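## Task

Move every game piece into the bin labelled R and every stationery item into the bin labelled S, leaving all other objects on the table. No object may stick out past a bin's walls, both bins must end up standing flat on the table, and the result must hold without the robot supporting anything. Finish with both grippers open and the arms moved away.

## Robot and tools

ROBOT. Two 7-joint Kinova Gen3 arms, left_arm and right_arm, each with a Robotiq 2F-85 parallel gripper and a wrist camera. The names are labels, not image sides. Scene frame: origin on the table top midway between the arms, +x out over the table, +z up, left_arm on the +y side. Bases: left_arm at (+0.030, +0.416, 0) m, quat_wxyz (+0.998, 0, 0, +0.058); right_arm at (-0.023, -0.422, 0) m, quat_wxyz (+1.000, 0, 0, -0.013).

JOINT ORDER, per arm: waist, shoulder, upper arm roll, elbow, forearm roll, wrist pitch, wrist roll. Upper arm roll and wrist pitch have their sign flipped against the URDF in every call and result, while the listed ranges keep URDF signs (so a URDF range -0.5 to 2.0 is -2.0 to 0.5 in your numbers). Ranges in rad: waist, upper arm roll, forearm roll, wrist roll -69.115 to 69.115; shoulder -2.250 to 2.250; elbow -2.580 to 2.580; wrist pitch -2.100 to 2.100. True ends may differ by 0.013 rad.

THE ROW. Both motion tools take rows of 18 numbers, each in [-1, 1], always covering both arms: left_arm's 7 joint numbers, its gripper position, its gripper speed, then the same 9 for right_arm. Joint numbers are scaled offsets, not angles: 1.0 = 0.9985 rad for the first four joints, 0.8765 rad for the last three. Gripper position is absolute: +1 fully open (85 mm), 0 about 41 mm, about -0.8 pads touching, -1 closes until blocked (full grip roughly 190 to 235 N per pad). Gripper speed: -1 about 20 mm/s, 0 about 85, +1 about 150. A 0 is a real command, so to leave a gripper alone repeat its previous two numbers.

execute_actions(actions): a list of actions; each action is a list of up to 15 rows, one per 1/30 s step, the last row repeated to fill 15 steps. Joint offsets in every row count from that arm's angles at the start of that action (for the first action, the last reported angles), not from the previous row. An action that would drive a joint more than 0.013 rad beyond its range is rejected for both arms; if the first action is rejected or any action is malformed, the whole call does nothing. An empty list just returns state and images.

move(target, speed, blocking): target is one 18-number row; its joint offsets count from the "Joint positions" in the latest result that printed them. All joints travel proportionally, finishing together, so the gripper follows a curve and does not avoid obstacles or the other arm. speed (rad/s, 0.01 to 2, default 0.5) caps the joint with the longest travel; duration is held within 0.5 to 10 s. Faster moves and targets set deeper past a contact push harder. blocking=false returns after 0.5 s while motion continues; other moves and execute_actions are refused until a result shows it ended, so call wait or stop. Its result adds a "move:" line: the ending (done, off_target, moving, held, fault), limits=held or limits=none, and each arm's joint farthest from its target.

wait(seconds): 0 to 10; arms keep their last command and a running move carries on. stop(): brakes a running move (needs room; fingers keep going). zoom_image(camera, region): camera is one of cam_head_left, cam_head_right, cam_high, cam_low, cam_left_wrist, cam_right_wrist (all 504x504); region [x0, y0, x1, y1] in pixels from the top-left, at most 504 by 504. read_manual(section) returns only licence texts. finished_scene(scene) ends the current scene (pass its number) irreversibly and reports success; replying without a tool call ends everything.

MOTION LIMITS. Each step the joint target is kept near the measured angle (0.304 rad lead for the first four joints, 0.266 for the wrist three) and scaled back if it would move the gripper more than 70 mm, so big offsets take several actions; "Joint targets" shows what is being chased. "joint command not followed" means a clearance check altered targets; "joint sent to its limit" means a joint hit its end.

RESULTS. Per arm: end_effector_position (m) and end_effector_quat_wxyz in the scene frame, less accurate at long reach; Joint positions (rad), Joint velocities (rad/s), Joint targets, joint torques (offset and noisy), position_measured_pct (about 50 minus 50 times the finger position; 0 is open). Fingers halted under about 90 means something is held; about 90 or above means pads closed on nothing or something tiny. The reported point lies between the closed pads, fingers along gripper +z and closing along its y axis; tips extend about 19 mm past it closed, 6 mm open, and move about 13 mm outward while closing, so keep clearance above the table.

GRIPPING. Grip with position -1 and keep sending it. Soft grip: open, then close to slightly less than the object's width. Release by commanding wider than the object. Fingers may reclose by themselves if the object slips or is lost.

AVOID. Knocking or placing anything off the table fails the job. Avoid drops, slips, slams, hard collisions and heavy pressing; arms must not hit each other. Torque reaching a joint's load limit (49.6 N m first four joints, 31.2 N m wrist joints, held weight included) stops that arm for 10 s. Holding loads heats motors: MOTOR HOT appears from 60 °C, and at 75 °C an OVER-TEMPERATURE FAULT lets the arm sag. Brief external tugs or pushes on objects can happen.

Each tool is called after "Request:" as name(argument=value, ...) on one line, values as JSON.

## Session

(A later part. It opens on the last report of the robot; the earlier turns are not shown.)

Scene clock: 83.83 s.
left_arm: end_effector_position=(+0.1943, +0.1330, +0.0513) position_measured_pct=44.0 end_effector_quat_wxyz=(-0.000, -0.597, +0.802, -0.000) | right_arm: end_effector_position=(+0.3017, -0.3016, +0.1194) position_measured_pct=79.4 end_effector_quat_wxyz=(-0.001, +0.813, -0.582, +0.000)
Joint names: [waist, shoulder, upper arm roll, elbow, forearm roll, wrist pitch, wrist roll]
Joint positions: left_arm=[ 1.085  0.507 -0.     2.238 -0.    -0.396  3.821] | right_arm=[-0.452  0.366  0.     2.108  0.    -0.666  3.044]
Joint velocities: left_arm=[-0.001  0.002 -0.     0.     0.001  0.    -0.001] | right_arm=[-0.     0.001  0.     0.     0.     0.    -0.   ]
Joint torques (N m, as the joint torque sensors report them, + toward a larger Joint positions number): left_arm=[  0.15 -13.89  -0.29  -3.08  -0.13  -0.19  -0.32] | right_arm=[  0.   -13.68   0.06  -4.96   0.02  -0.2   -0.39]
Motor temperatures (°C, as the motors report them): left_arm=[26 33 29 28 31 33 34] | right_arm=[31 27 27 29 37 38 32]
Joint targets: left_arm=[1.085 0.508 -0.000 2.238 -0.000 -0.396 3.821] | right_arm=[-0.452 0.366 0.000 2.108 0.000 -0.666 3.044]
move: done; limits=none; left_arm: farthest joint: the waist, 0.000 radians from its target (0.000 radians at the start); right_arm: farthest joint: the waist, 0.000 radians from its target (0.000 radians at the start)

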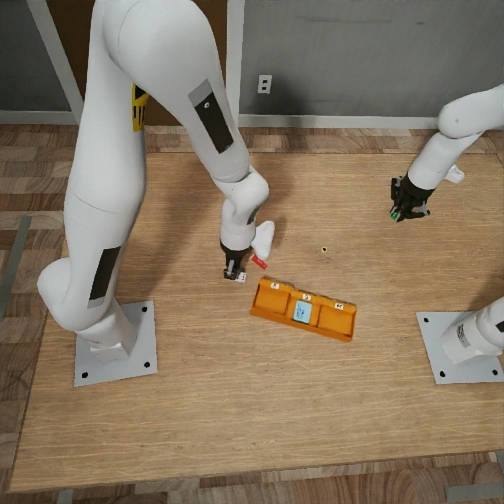

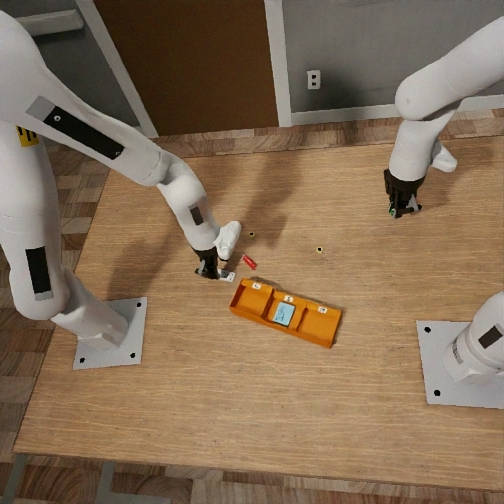

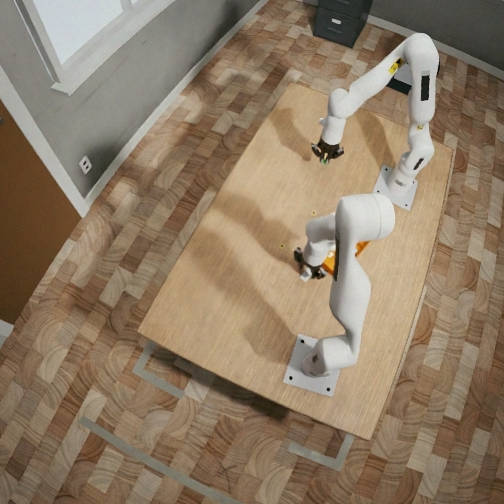

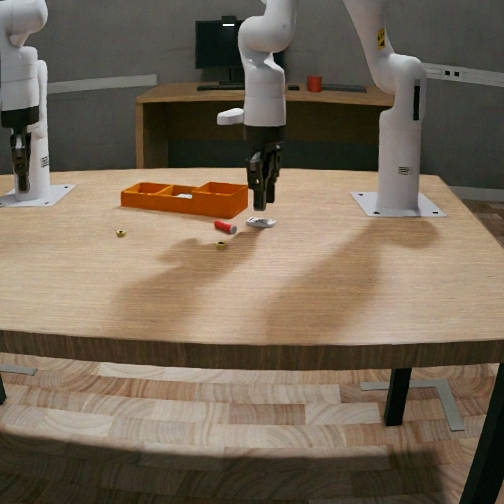

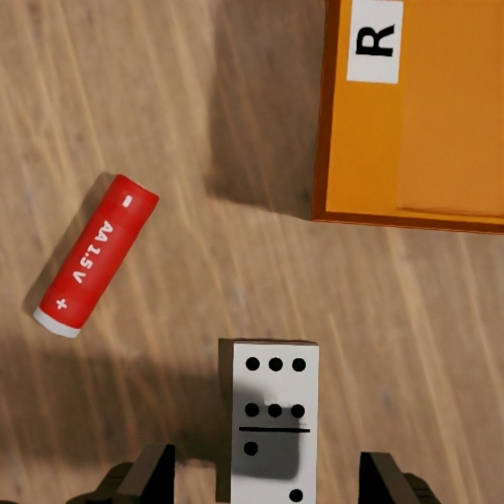

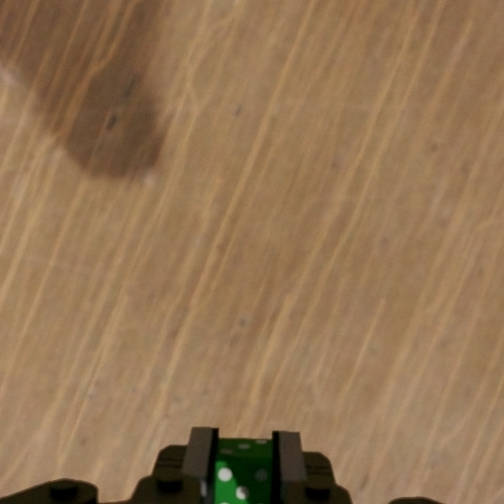

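Request:
move(target=[0.012,0.089,0,0.019,0,0.123,0,0.12,-0.5,0,0,0,0,0,0,0,-1,-0.3], speed=0.2)

Request:
move(target=[0,0,0,0,0,0,0,-1,-0.3,0,0,0,0,0,0,0,-1,-0.3])

Request:
move(target=[0,-0.219,0,-0.064,0,-0.323,-0.52,-1,-0.3,0,0,0,0,0,0,0.8,-1,-0.3], speed=0.7)

Request:
move(target=[0.302,0.07,0,-0.136,0,-0.075,-1,-1,-0.3,0,0,0,0,0,0,0.9,-1,-0.3], speed=0.9)

Scene clock: 94.93 s.
left_arm: end_effector_position=(+0.1909, +0.1311, +0.0204) position_measured_pct=44.0 end_effector_quat_wxyz=(-0.000, -0.593, +0.805, -0.000) | right_arm: end_effector_position=(+0.3017, -0.3016, +0.1194) position_measured_pct=79.4 end_effector_quat_wxyz=(-0.001, +0.813, -0.582, +0.000)
Joint names: [waist, shoulder, upper arm roll, elbow, forearm roll, wrist pitch, wrist roll]
Joint positions: left_arm=[ 1.097  0.596 -0.     2.257 -0.    -0.288  3.821] | right_arm=[-0.452  0.366  0.     2.108  0.    -0.666  3.044]
Joint velocities: left_arm=[ 0.001  0.003 -0.001 -0.     0.     0.     0.001] | right_arm=[-0.001 -0.     0.    -0.     0.002  0.001 -0.   ]
Joint torques (N m, as the joint torque sensors report them, + toward a larger Joint positions number): left_arm=[  0.22 -14.02  -0.36  -2.07  -0.15  -0.17  -0.25] | right_arm=[  0.18 -13.66   0.19  -5.    -0.05  -0.26  -0.38]
Motor temperatures (°C, as the motors report them): left_arm=[26 33 29 28 31 33 34] | right_arm=[31 27 27 29 37 38 32]
Joint targets: left_arm=[1.097 0.596 -0.000 2.257 -0.000 -0.288 3.821] | right_arm=[-0.452 0.366 0.000 2.108 0.000 -0.666 3.044]
move: done; limits=none; left_arm: farthest joint: the waist, 0.000 radians from its target (0.012 radians at the start); right_arm: farthest joint: the waist, 0.000 radians from its target (0.000 radians at the start)

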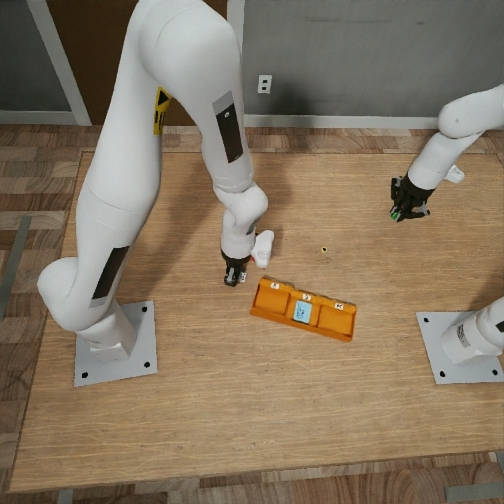

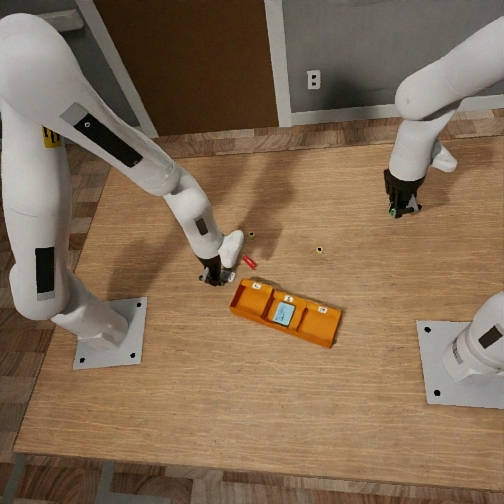

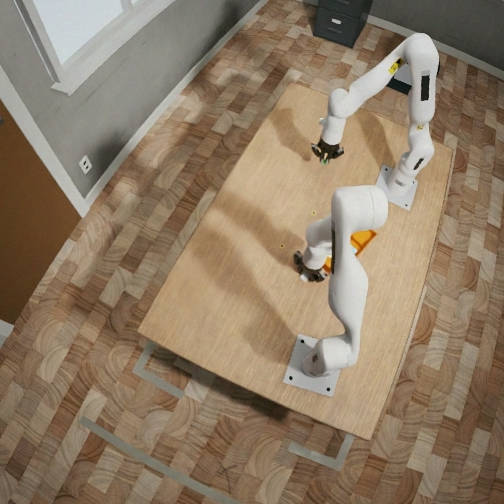

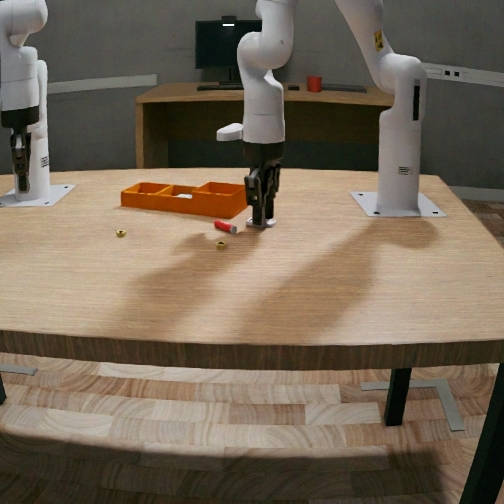

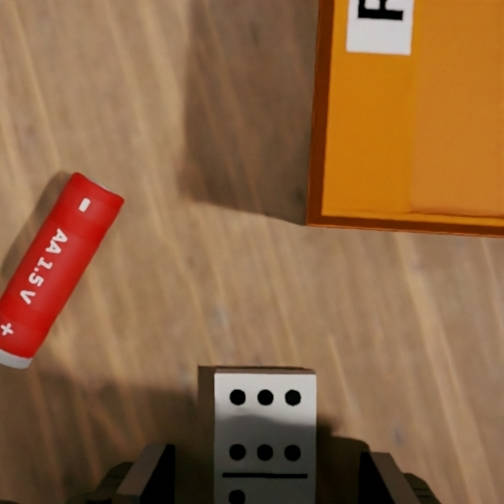

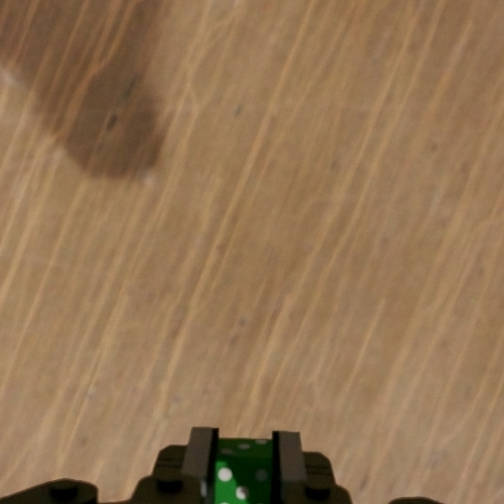

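Scene clock: 95.70 s.
left_arm: end_effector_position=(+0.1909, +0.1311, +0.0210) position_measured_pct=72.6 end_effector_quat_wxyz=(-0.000, -0.593, +0.805, -0.001) | right_arm: end_effector_position=(+0.3017, -0.3016, +0.1194) position_measured_pct=79.4 end_effector_quat_wxyz=(-0.001, +0.813, -0.582, +0.000)
Joint names: [waist, shoulder, upper arm roll, elbow, forearm roll, wrist pitch, wrist roll]
Joint positions: left_arm=[ 1.097  0.594 -0.     2.257 -0.    -0.289  3.821] | right_arm=[-0.452  0.366  0.     2.108  0.    -0.666  3.044]
Joint velocities: left_arm=[-0.     0.     0.    -0.001 -0.001  0.     0.   ] | right_arm=[ 0.    -0.002 -0.    -0.001  0.    -0.001  0.   ]
Joint torques (N m, as the joint torque sensors report them, + toward a larger Joint positions number): left_arm=[  0.14 -12.42  -0.26  -2.43  -0.13   0.37  -0.22] | right_arm=[  0.13 -13.54   0.24  -5.08   0.07  -0.2   -0.37]
Motor temperatures (°C, as the motors report them): left_arm=[26 33 29 28 31 33 34] | right_arm=[31 27 27 29 37 38 32]
Joint targets: left_arm=[1.097 0.596 -0.000 2.257 -0.000 -0.288 3.821] | right_arm=[-0.452 0.366 0.000 2.108 0.000 -0.666 3.044]
move: done; limits=none; left_arm: farthest joint: the shoulder, 0.002 radians from its target (0.000 radians at the start); right_arm: farthest joint: the waist, 0.000 radians from its target (0.000 radians at the start)

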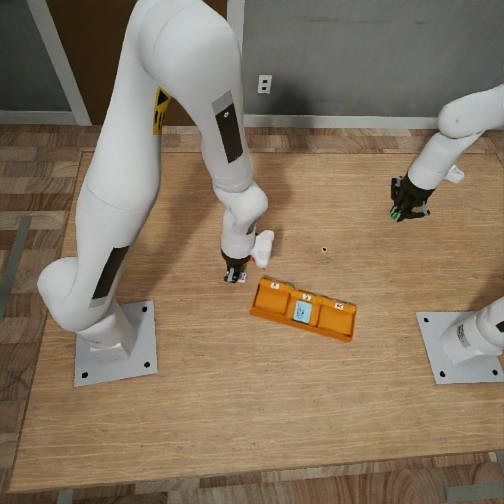

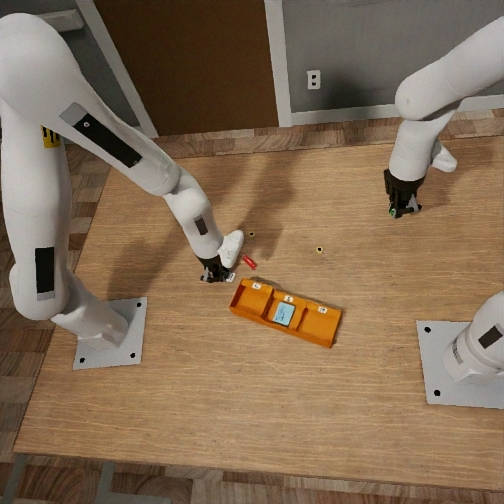

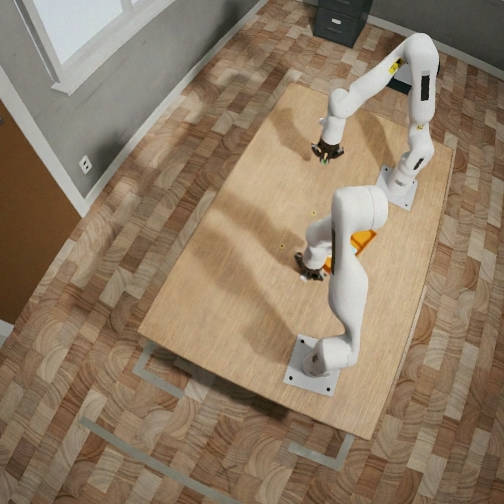

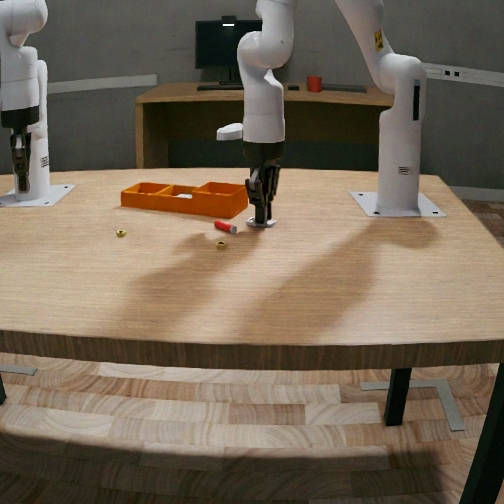

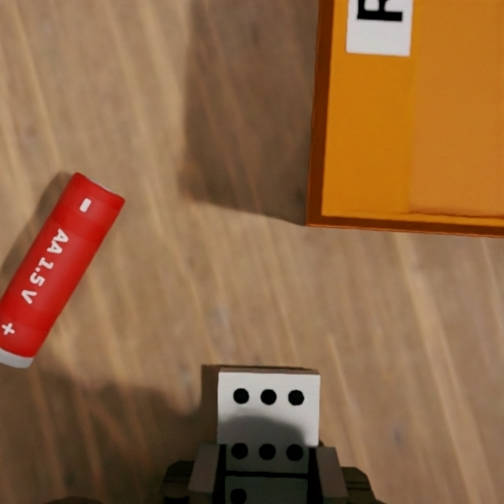

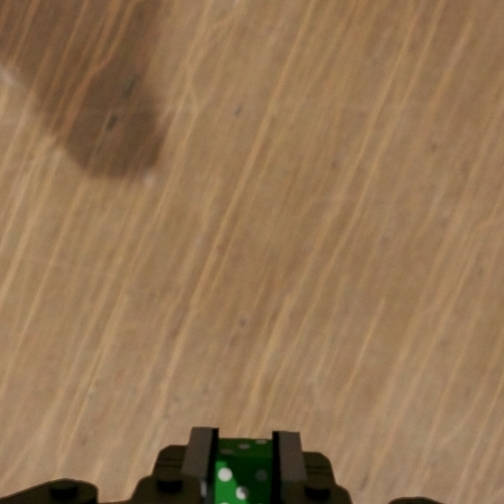

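Scene clock: 97.23 s.
left_arm: end_effector_position=(+0.1903, +0.1320, +0.1008) position_measured_pct=72.6 end_effector_quat_wxyz=(+0.000, -0.395, +0.919, -0.000) | right_arm: end_effector_position=(+0.3017, -0.3016, +0.1194) position_measured_pct=79.4 end_effector_quat_wxyz=(-0.000, +0.964, -0.267, +0.000)
Joint names: [waist, shoulder, upper arm roll, elbow, forearm roll, wrist pitch, wrist roll]
Joint positions: left_arm=[ 1.097  0.376 -0.     2.193 -0.    -0.572  3.365] | right_arm=[-0.452  0.366  0.     2.108  0.    -0.666  3.746]
Joint velocities: left_arm=[ 0.001 -0.005  0.     0.001  0.001 -0.001 -0.   ] | right_arm=[-0.    -0.001  0.    -0.    -0.    -0.     0.   ]
Joint torques (N m, as the joint torque sensors report them, + toward a larger Joint positions number): left_arm=[  0.12 -12.48  -0.15  -4.36  -0.16  -0.15  -0.22] | right_arm=[  0.05 -13.63   0.32  -5.14  -0.03  -0.2   -0.17]
Motor temperatures (°C, as the motors report them): left_arm=[26 33 29 28 31 33 34] | right_arm=[31 27 27 29 37 38 32]
Joint targets: left_arm=[1.097 0.375 -0.000 2.193 -0.000 -0.572 3.365] | right_arm=[-0.452 0.366 0.000 2.108 0.000 -0.666 3.746]
move: done; limits=none; left_arm: farthest joint: the waist, 0.000 radians from its target (0.000 radians at the start); right_arm: farthest joint: the waist, 0.000 radians from its target (0.000 radians at the start)

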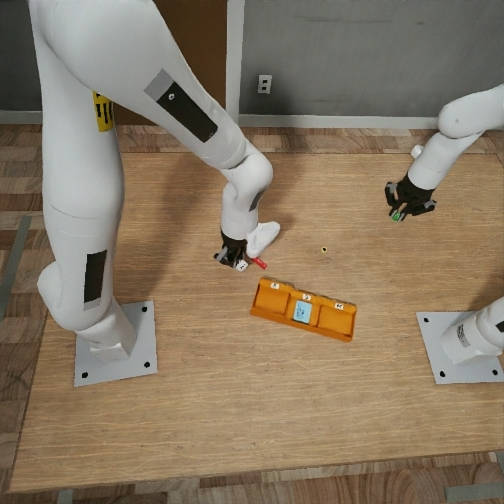

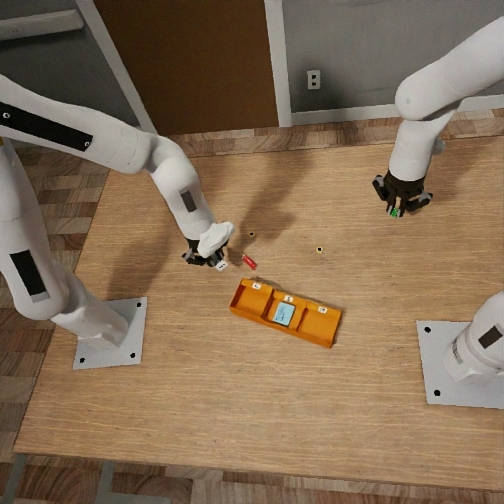

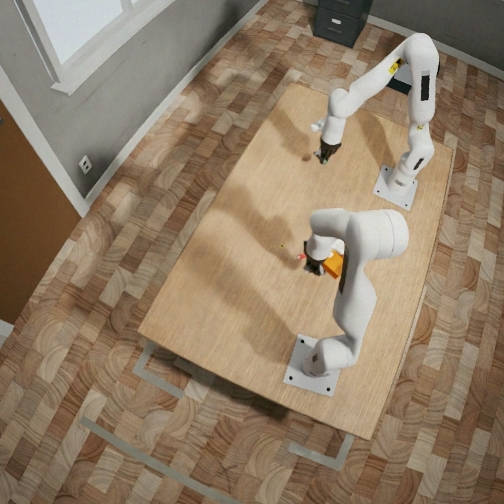

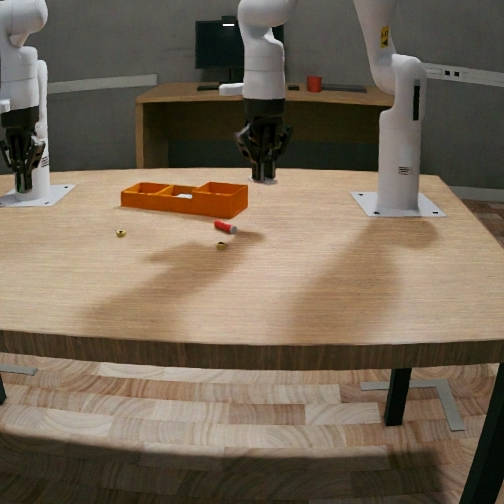

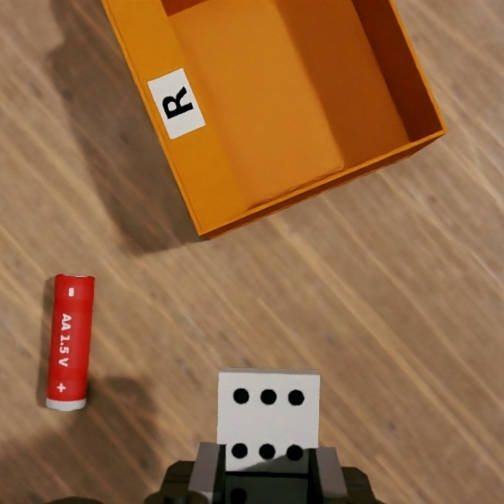

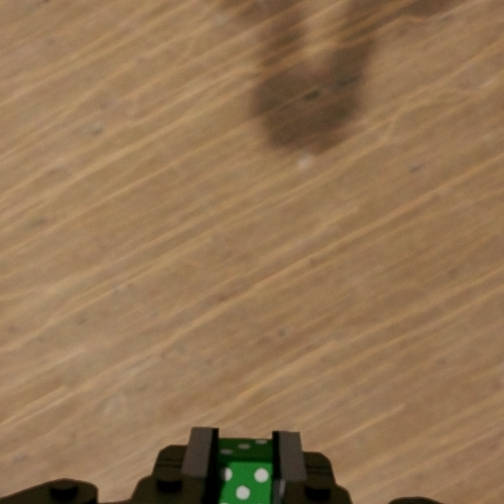

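Scene clock: 98.80 s.
left_arm: end_effector_position=(+0.1114, +0.0550, +0.1009) position_measured_pct=72.6 end_effector_quat_wxyz=(+0.000, +0.181, +0.983, -0.000) | right_arm: end_effector_position=(+0.3017, -0.3016, +0.1194) position_measured_pct=79.4 end_effector_quat_wxyz=(-0.000, +0.992, +0.124, +0.001)
Joint names: [waist, shoulder, upper arm roll, elbow, forearm roll, wrist pitch, wrist roll]
Joint positions: left_arm=[ 1.398  0.445 -0.     2.057 -0.    -0.638  2.488] | right_arm=[-0.452  0.366  0.     2.108  0.    -0.666  4.534]
Joint velocities: left_arm=[ 0.002 -0.001  0.001  0.    -0.    -0.001  0.001] | right_arm=[-0.002 -0.002  0.     0.     0.001 -0.001  0.   ]
Joint torques (N m, as the joint torque sensors report them, + toward a larger Joint positions number): left_arm=[ -0.03 -14.33  -0.06  -4.91  -0.2   -0.23  -0.26] | right_arm=[  0.18 -13.66   0.34  -5.18  -0.01  -0.17  -0.38]
Motor temperatures (°C, as the motors report them): left_arm=[26 33 29 28 31 33 34] | right_arm=[31 27 27 29 37 38 32]
Joint targets: left_arm=[1.398 0.445 -0.000 2.057 -0.000 -0.638 2.488] | right_arm=[-0.452 0.366 0.000 2.108 0.000 -0.666 4.534]
move: done; limits=none; left_arm: farthest joint: the shoulder, 0.001 radians from its target (0.070 radians at the start); right_arm: farthest joint: the waist, 0.000 radians from its target (0.000 radians at the start)

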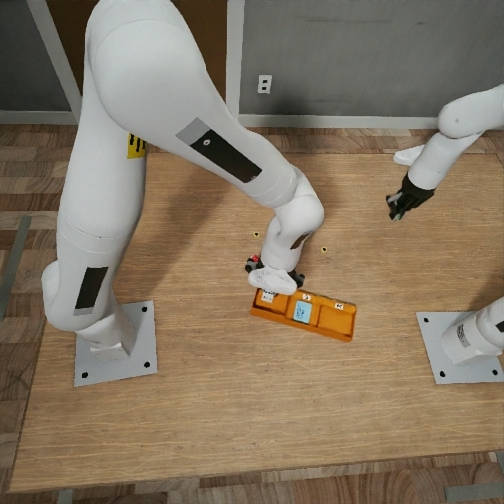

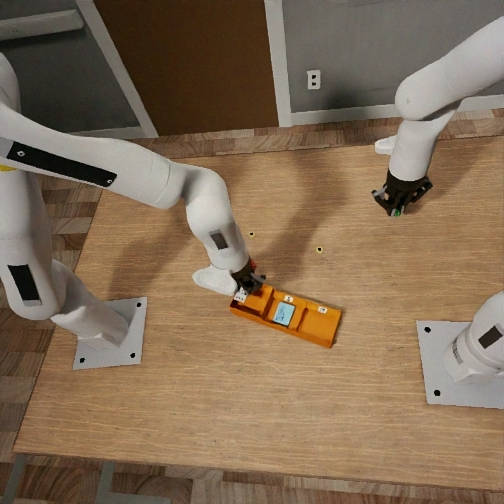

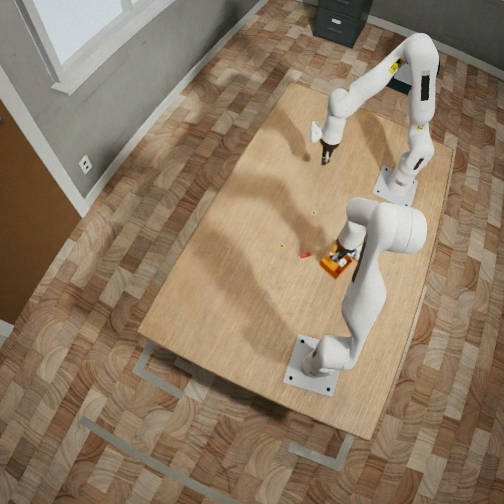

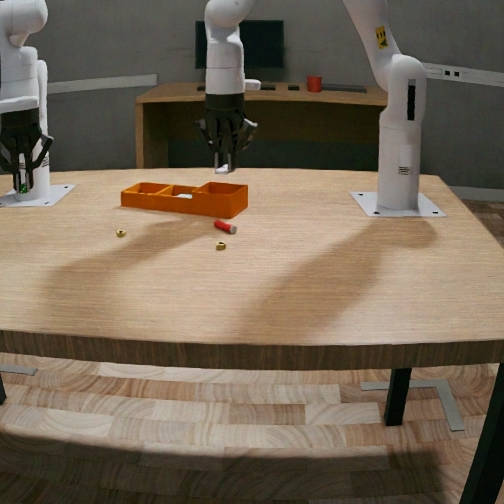

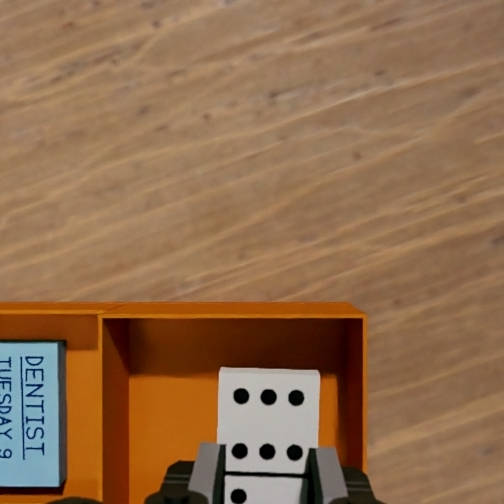

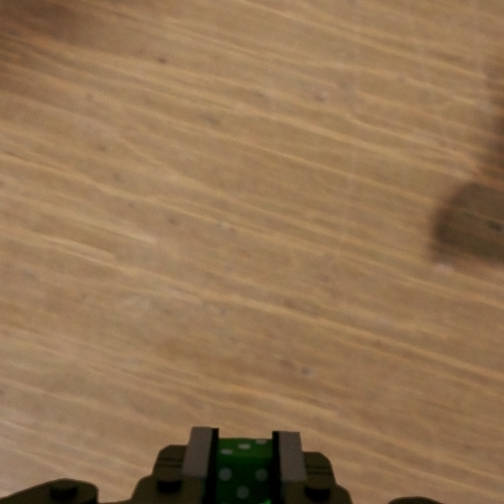

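Request:
move(target=[0.002,0.163,0,0.048,0,0.2385,0,-1,-0.3,0,0,0,0,0,0,0,-1,-0.3], speed=0.2)

Request:
zoom_image(camera="cam_low", region=[160,140,280,230])

Scene clock: 104.27 s.
left_arm: end_effector_position=(+0.1111, +0.0532, +0.0330) position_measured_pct=72.6 end_effector_quat_wxyz=(-0.000, +0.182, +0.983, +0.000) | right_arm: end_effector_position=(+0.3017, -0.3016, +0.1194) position_measured_pct=79.4 end_effector_quat_wxyz=(-0.000, +0.992, +0.124, +0.001)
Joint names: [waist, shoulder, upper arm roll, elbow, forearm roll, wrist pitch, wrist roll]
Joint positions: left_arm=[ 1.4    0.608 -0.     2.105 -0.    -0.429  2.488] | right_arm=[-0.452  0.366  0.     2.108  0.    -0.666  4.534]
Joint velocities: left_arm=[-0.     0.003 -0.     0.    -0.    -0.    -0.001] | right_arm=[-0.    -0.     0.     0.001 -0.001 -0.001  0.   ]
Joint torques (N m, as the joint torque sensors report them, + toward a larger Joint positions number): left_arm=[  0.15 -15.52  -0.47  -3.17  -0.18  -0.13  -0.18] | right_arm=[  0.25 -13.78   0.48  -5.16   0.01  -0.14  -0.37]
Motor temperatures (°C, as the motors report them): left_arm=[26 33 29 28 31 33 34] | right_arm=[31 27 27 29 37 38 32]
Joint targets: left_arm=[1.400 0.608 -0.000 2.105 -0.000 -0.429 2.488] | right_arm=[-0.452 0.366 0.000 2.108 0.000 -0.666 4.534]
move: done; limits=none; left_arm: farthest joint: the waist, 0.000 radians from its target (0.002 radians at the start); right_arm: farthest joint: the waist, 0.000 radians from its target (0.000 radians at the start)

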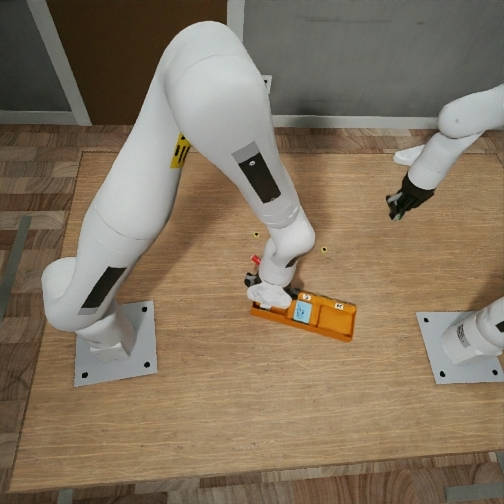

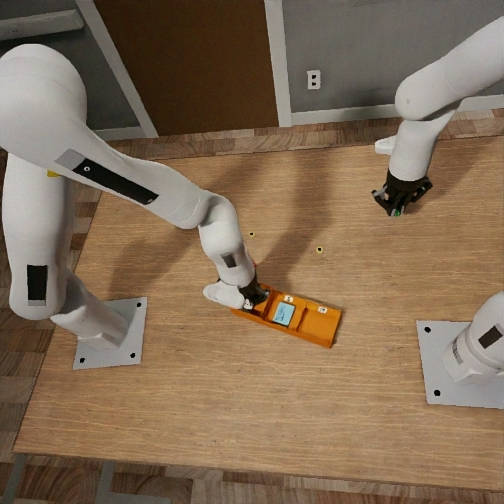

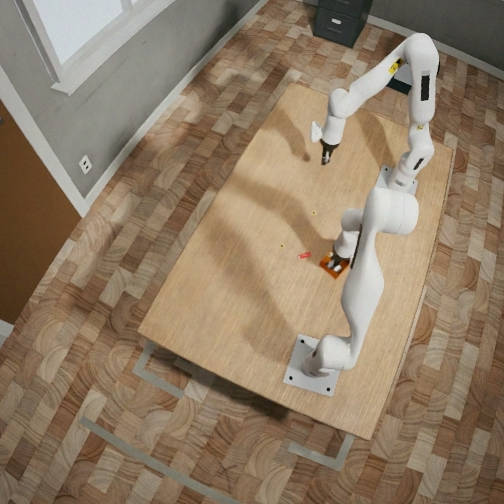

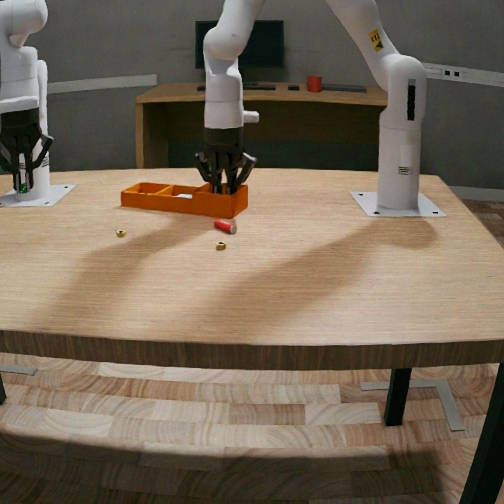

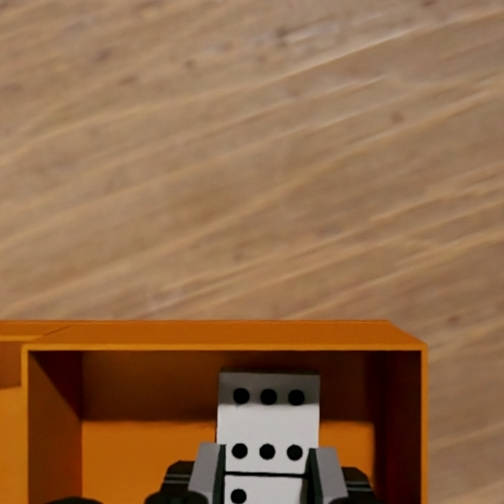

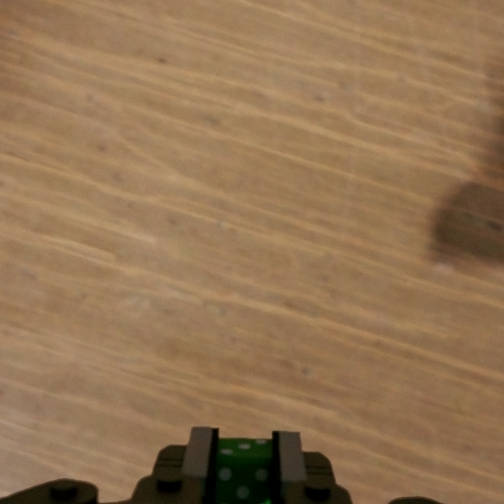

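Region (160, 140, 280, 230) of cam_low's 504x504 image, scaled by 4.200, with more detail than that image has; it fills the top 378 rows of this view, and the rest is white.

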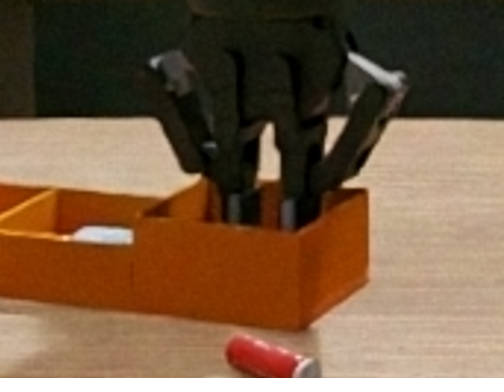

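Request:
execute_actions(actions=[[[0,0.006,0,0,0,0.007,0,-1,-0.3,0,0,0,0,0,0,0,-1,-0.3]],[[0,0,0,0,0,0,0,-0.22,-0.5,0,0,0,0,0,0,0,-1,-0.3]]])

Request:
move(target=[0,-0.19,0,-0.06,0,-0.285,0,-0.22,-0.5,0,0,0,0,0,0,0,-1,-0.3])

Request:
move(target=[-1,-0.2,0,0.1,0,-0.1,0,-0.22,-0.5,-0.935,0.236,0,-0.3625,0,-0.146,0.03,-1,-0.3], speed=0.8)

Scene clock: 110.27 s.
left_arm: end_effector_position=(+0.1113, +0.0528, +0.0307) position_measured_pct=61.1 end_effector_quat_wxyz=(-0.000, +0.182, +0.983, +0.000) | right_arm: end_effector_position=(+0.3017, -0.3016, +0.1194) position_measured_pct=79.4 end_effector_quat_wxyz=(-0.000, +0.992, +0.124, +0.001)
Joint names: [waist, shoulder, upper arm roll, elbow, forearm roll, wrist pitch, wrist roll]
Joint positions: left_arm=[ 1.4    0.614 -0.     2.105 -0.    -0.423  2.488] | right_arm=[-0.452  0.366  0.     2.108  0.    -0.666  4.534]
Joint velocities: left_arm=[-0.    -0.002  0.001  0.001 -0.001 -0.     0.   ] | right_arm=[ 0.001  0.001  0.     0.001  0.    -0.001 -0.   ]
Joint torques (N m, as the joint torque sensors report them, + toward a larger Joint positions number): left_arm=[  0.15 -15.49  -0.23  -3.15  -0.19  -0.17  -0.25] | right_arm=[ -0.03 -13.54   0.3   -5.14  -0.09  -0.14  -0.39]
Motor temperatures (°C, as the motors report them): left_arm=[26 33 29 28 31 33 34] | right_arm=[31 27 27 29 37 38 32]
Joint targets: left_arm=[1.400 0.614 -0.000 2.105 -0.000 -0.423 2.488] | right_arm=[-0.452 0.366 0.000 2.108 0.000 -0.666 4.534]

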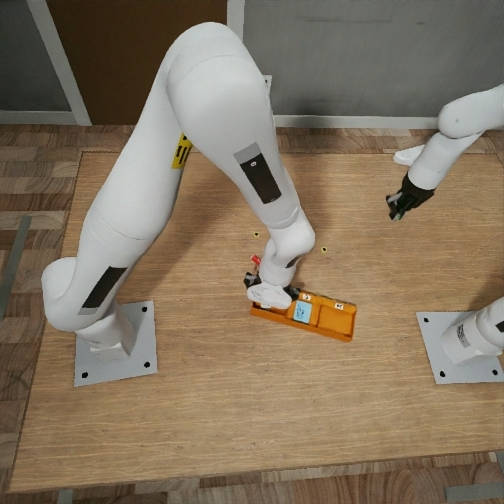

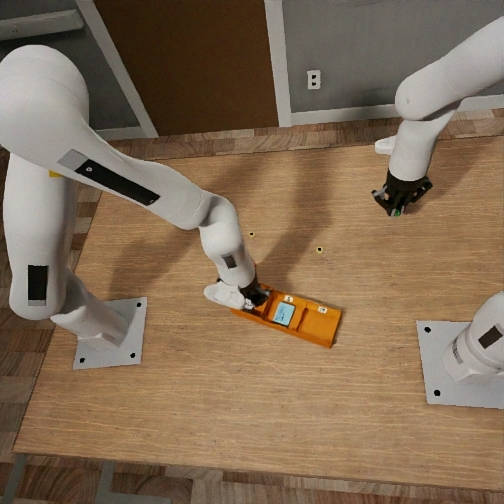

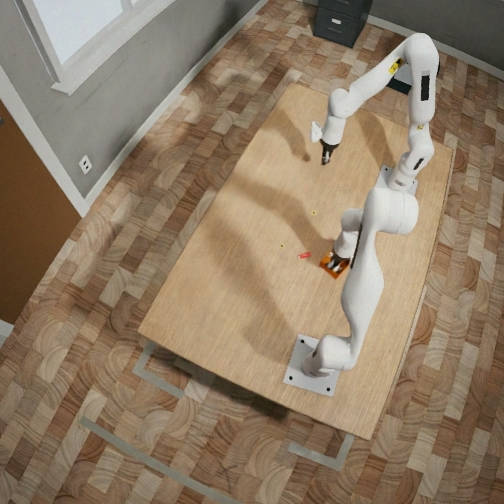

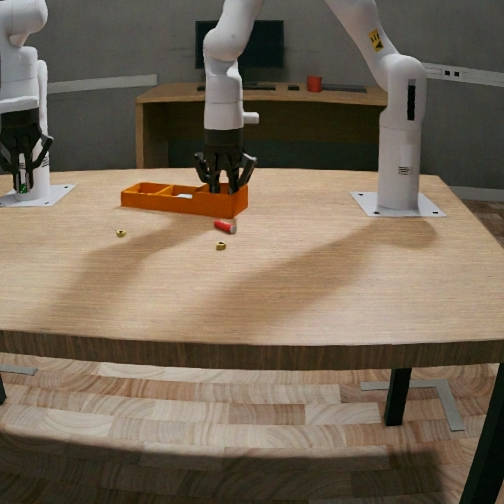

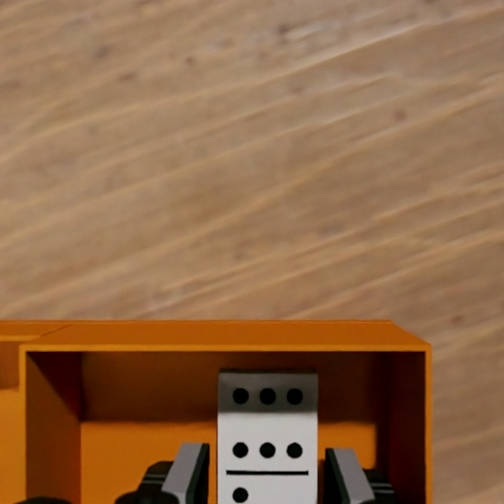

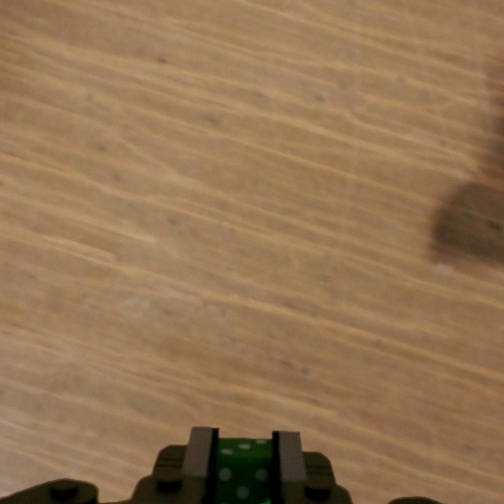

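Scene clock: 111.30 s.
left_arm: end_effector_position=(+0.1106, +0.0552, +0.1109) position_measured_pct=61.1 end_effector_quat_wxyz=(-0.000, +0.182, +0.983, +0.000) | right_arm: end_effector_position=(+0.3017, -0.3016, +0.1194) position_measured_pct=79.4 end_effector_quat_wxyz=(-0.000, +0.992, +0.124, +0.001)
Joint names: [waist, shoulder, upper arm roll, elbow, forearm roll, wrist pitch, wrist roll]
Joint positions: left_arm=[ 1.4    0.424 -0.     2.045 -0.    -0.672  2.488] | right_arm=[-0.452  0.366  0.     2.108  0.    -0.666  4.534]
Joint velocities: left_arm=[-0.001 -0.004  0.     0.    -0.001  0.    -0.002] | right_arm=[-0.    -0.001 -0.    -0.001  0.002  0.001 -0.   ]
Joint torques (N m, as the joint torque sensors report them, + toward a larger Joint positions number): left_arm=[  0.08 -14.14  -0.27  -4.96  -0.1   -0.24  -0.26] | right_arm=[  0.08 -13.74   0.24  -5.06  -0.04  -0.17  -0.33]
Motor temperatures (°C, as the motors report them): left_arm=[26 33 29 28 31 33 34] | right_arm=[31 27 27 29 37 38 32]
Joint targets: left_arm=[1.400 0.424 -0.000 2.045 -0.000 -0.672 2.488] | right_arm=[-0.452 0.366 0.000 2.108 0.000 -0.666 4.534]
move: done; limits=none; left_arm: farthest joint: the waist, 0.000 radians from its target (0.000 radians at the start); right_arm: farthest joint: the waist, 0.000 radians from its target (0.000 radians at the start)

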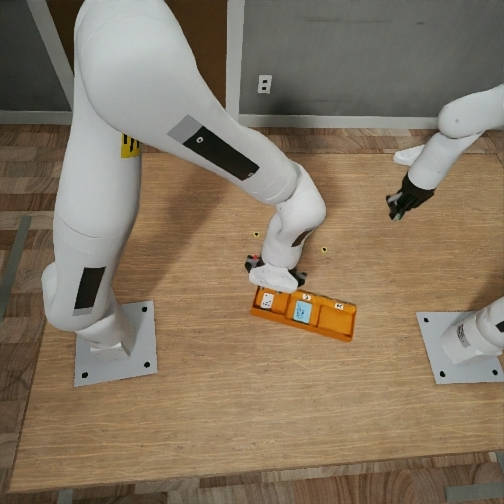

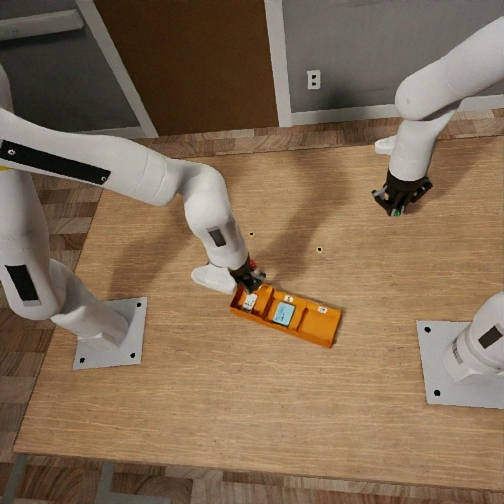

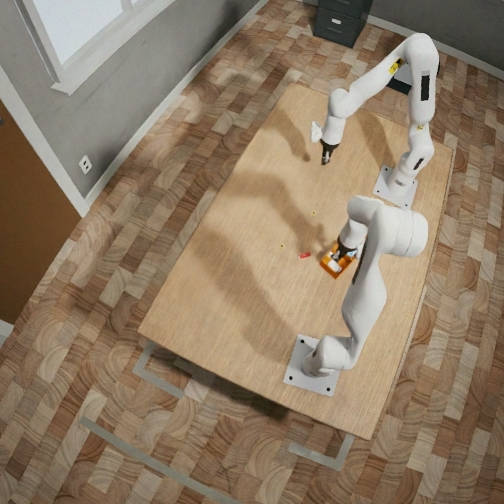

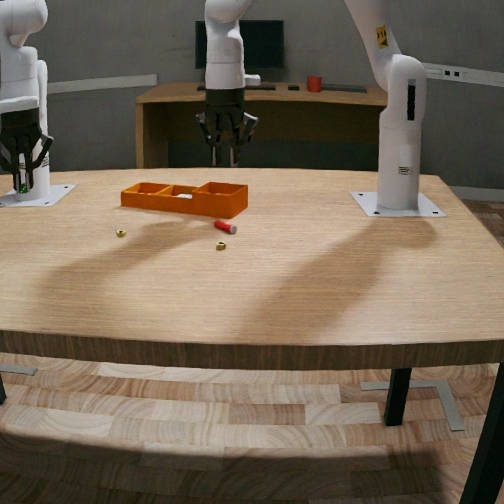

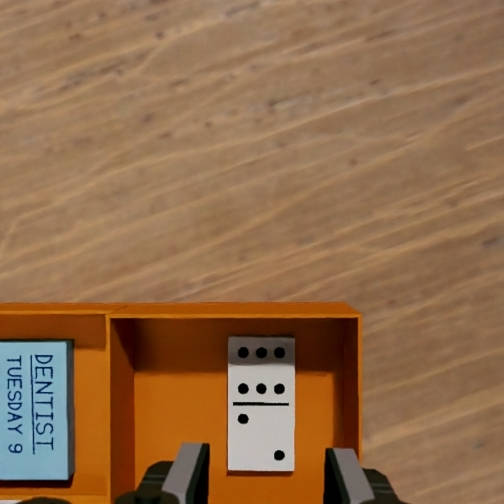

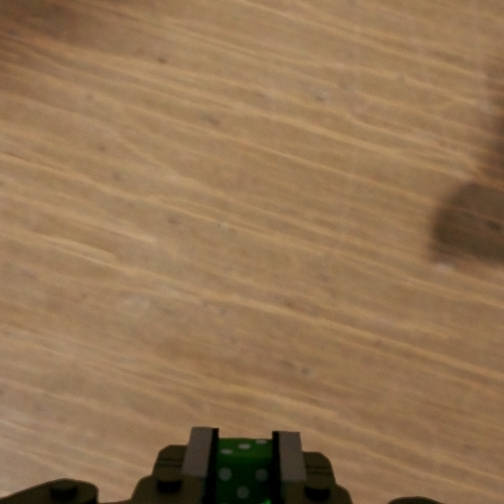

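Scene clock: 113.30 s.
left_arm: end_effector_position=(+0.3269, +0.3027, +0.1584) position_measured_pct=61.1 end_effector_quat_wxyz=(+0.005, -0.310, +0.951, -0.003) | right_arm: end_effector_position=(+0.0980, +0.0251, +0.0998) position_measured_pct=79.4 end_effector_quat_wxyz=(+0.000, +0.823, +0.568, -0.000)
Joint names: [waist, shoulder, upper arm roll, elbow, forearm roll, wrist pitch, wrist roll]
Joint positions: left_arm=[ 0.402  0.225 -0.     2.145 -0.    -0.76   2.488] | right_arm=[-1.385  0.602  0.     1.746  0.    -0.794  4.561]
Joint velocities: left_arm=[-0.002 -0.    -0.001  0.     0.     0.     0.001] | right_arm=[-0.003 -0.    -0.     0.001  0.    -0.001  0.   ]
Joint torques (N m, as the joint torque sensors report them, + toward a larger Joint positions number): left_arm=[  0.16 -10.87  -0.06  -5.65  -0.13  -0.22  -0.2 ] | right_arm=[ -0.07 -19.07   0.02  -5.89  -0.01  -0.11  -0.35]
Motor temperatures (°C, as the motors report them): left_arm=[26 33 29 28 31 33 34] | right_arm=[31 27 27 29 37 38 32]
Joint targets: left_arm=[0.402 0.225 -0.000 2.145 -0.000 -0.760 2.488] | right_arm=[-1.386 0.602 0.000 1.746 0.000 -0.794 4.561]
move: done; limits=none; left_arm: farthest joint: the waist, 0.000 radians from its target (0.999 radians at the start); right_arm: farthest joint: the waist, 0.000 radians from its target (0.934 radians at the start)

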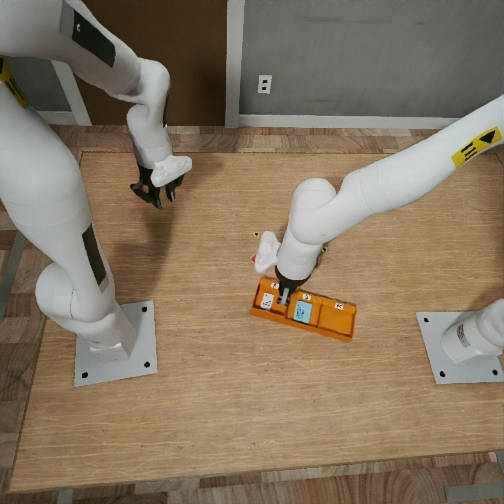

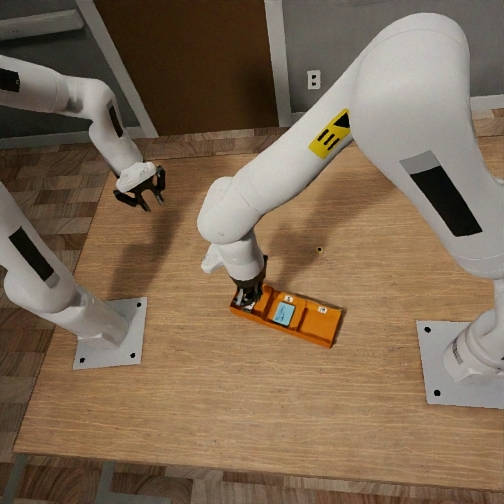

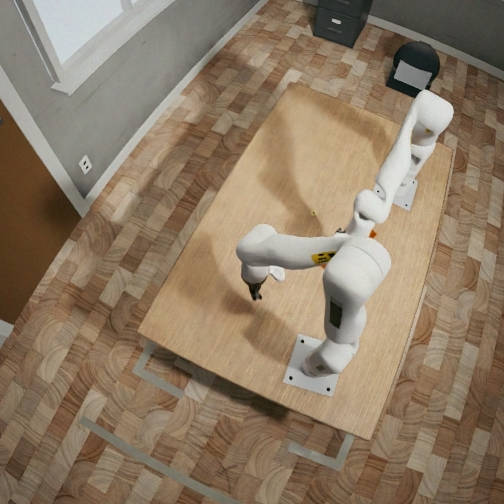

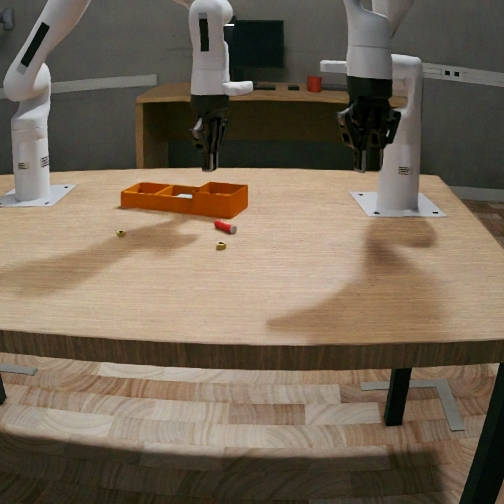

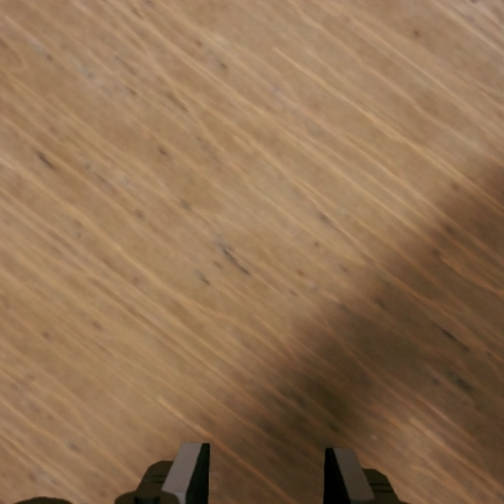

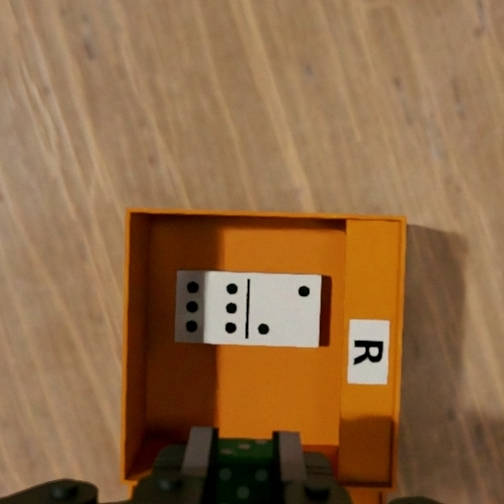

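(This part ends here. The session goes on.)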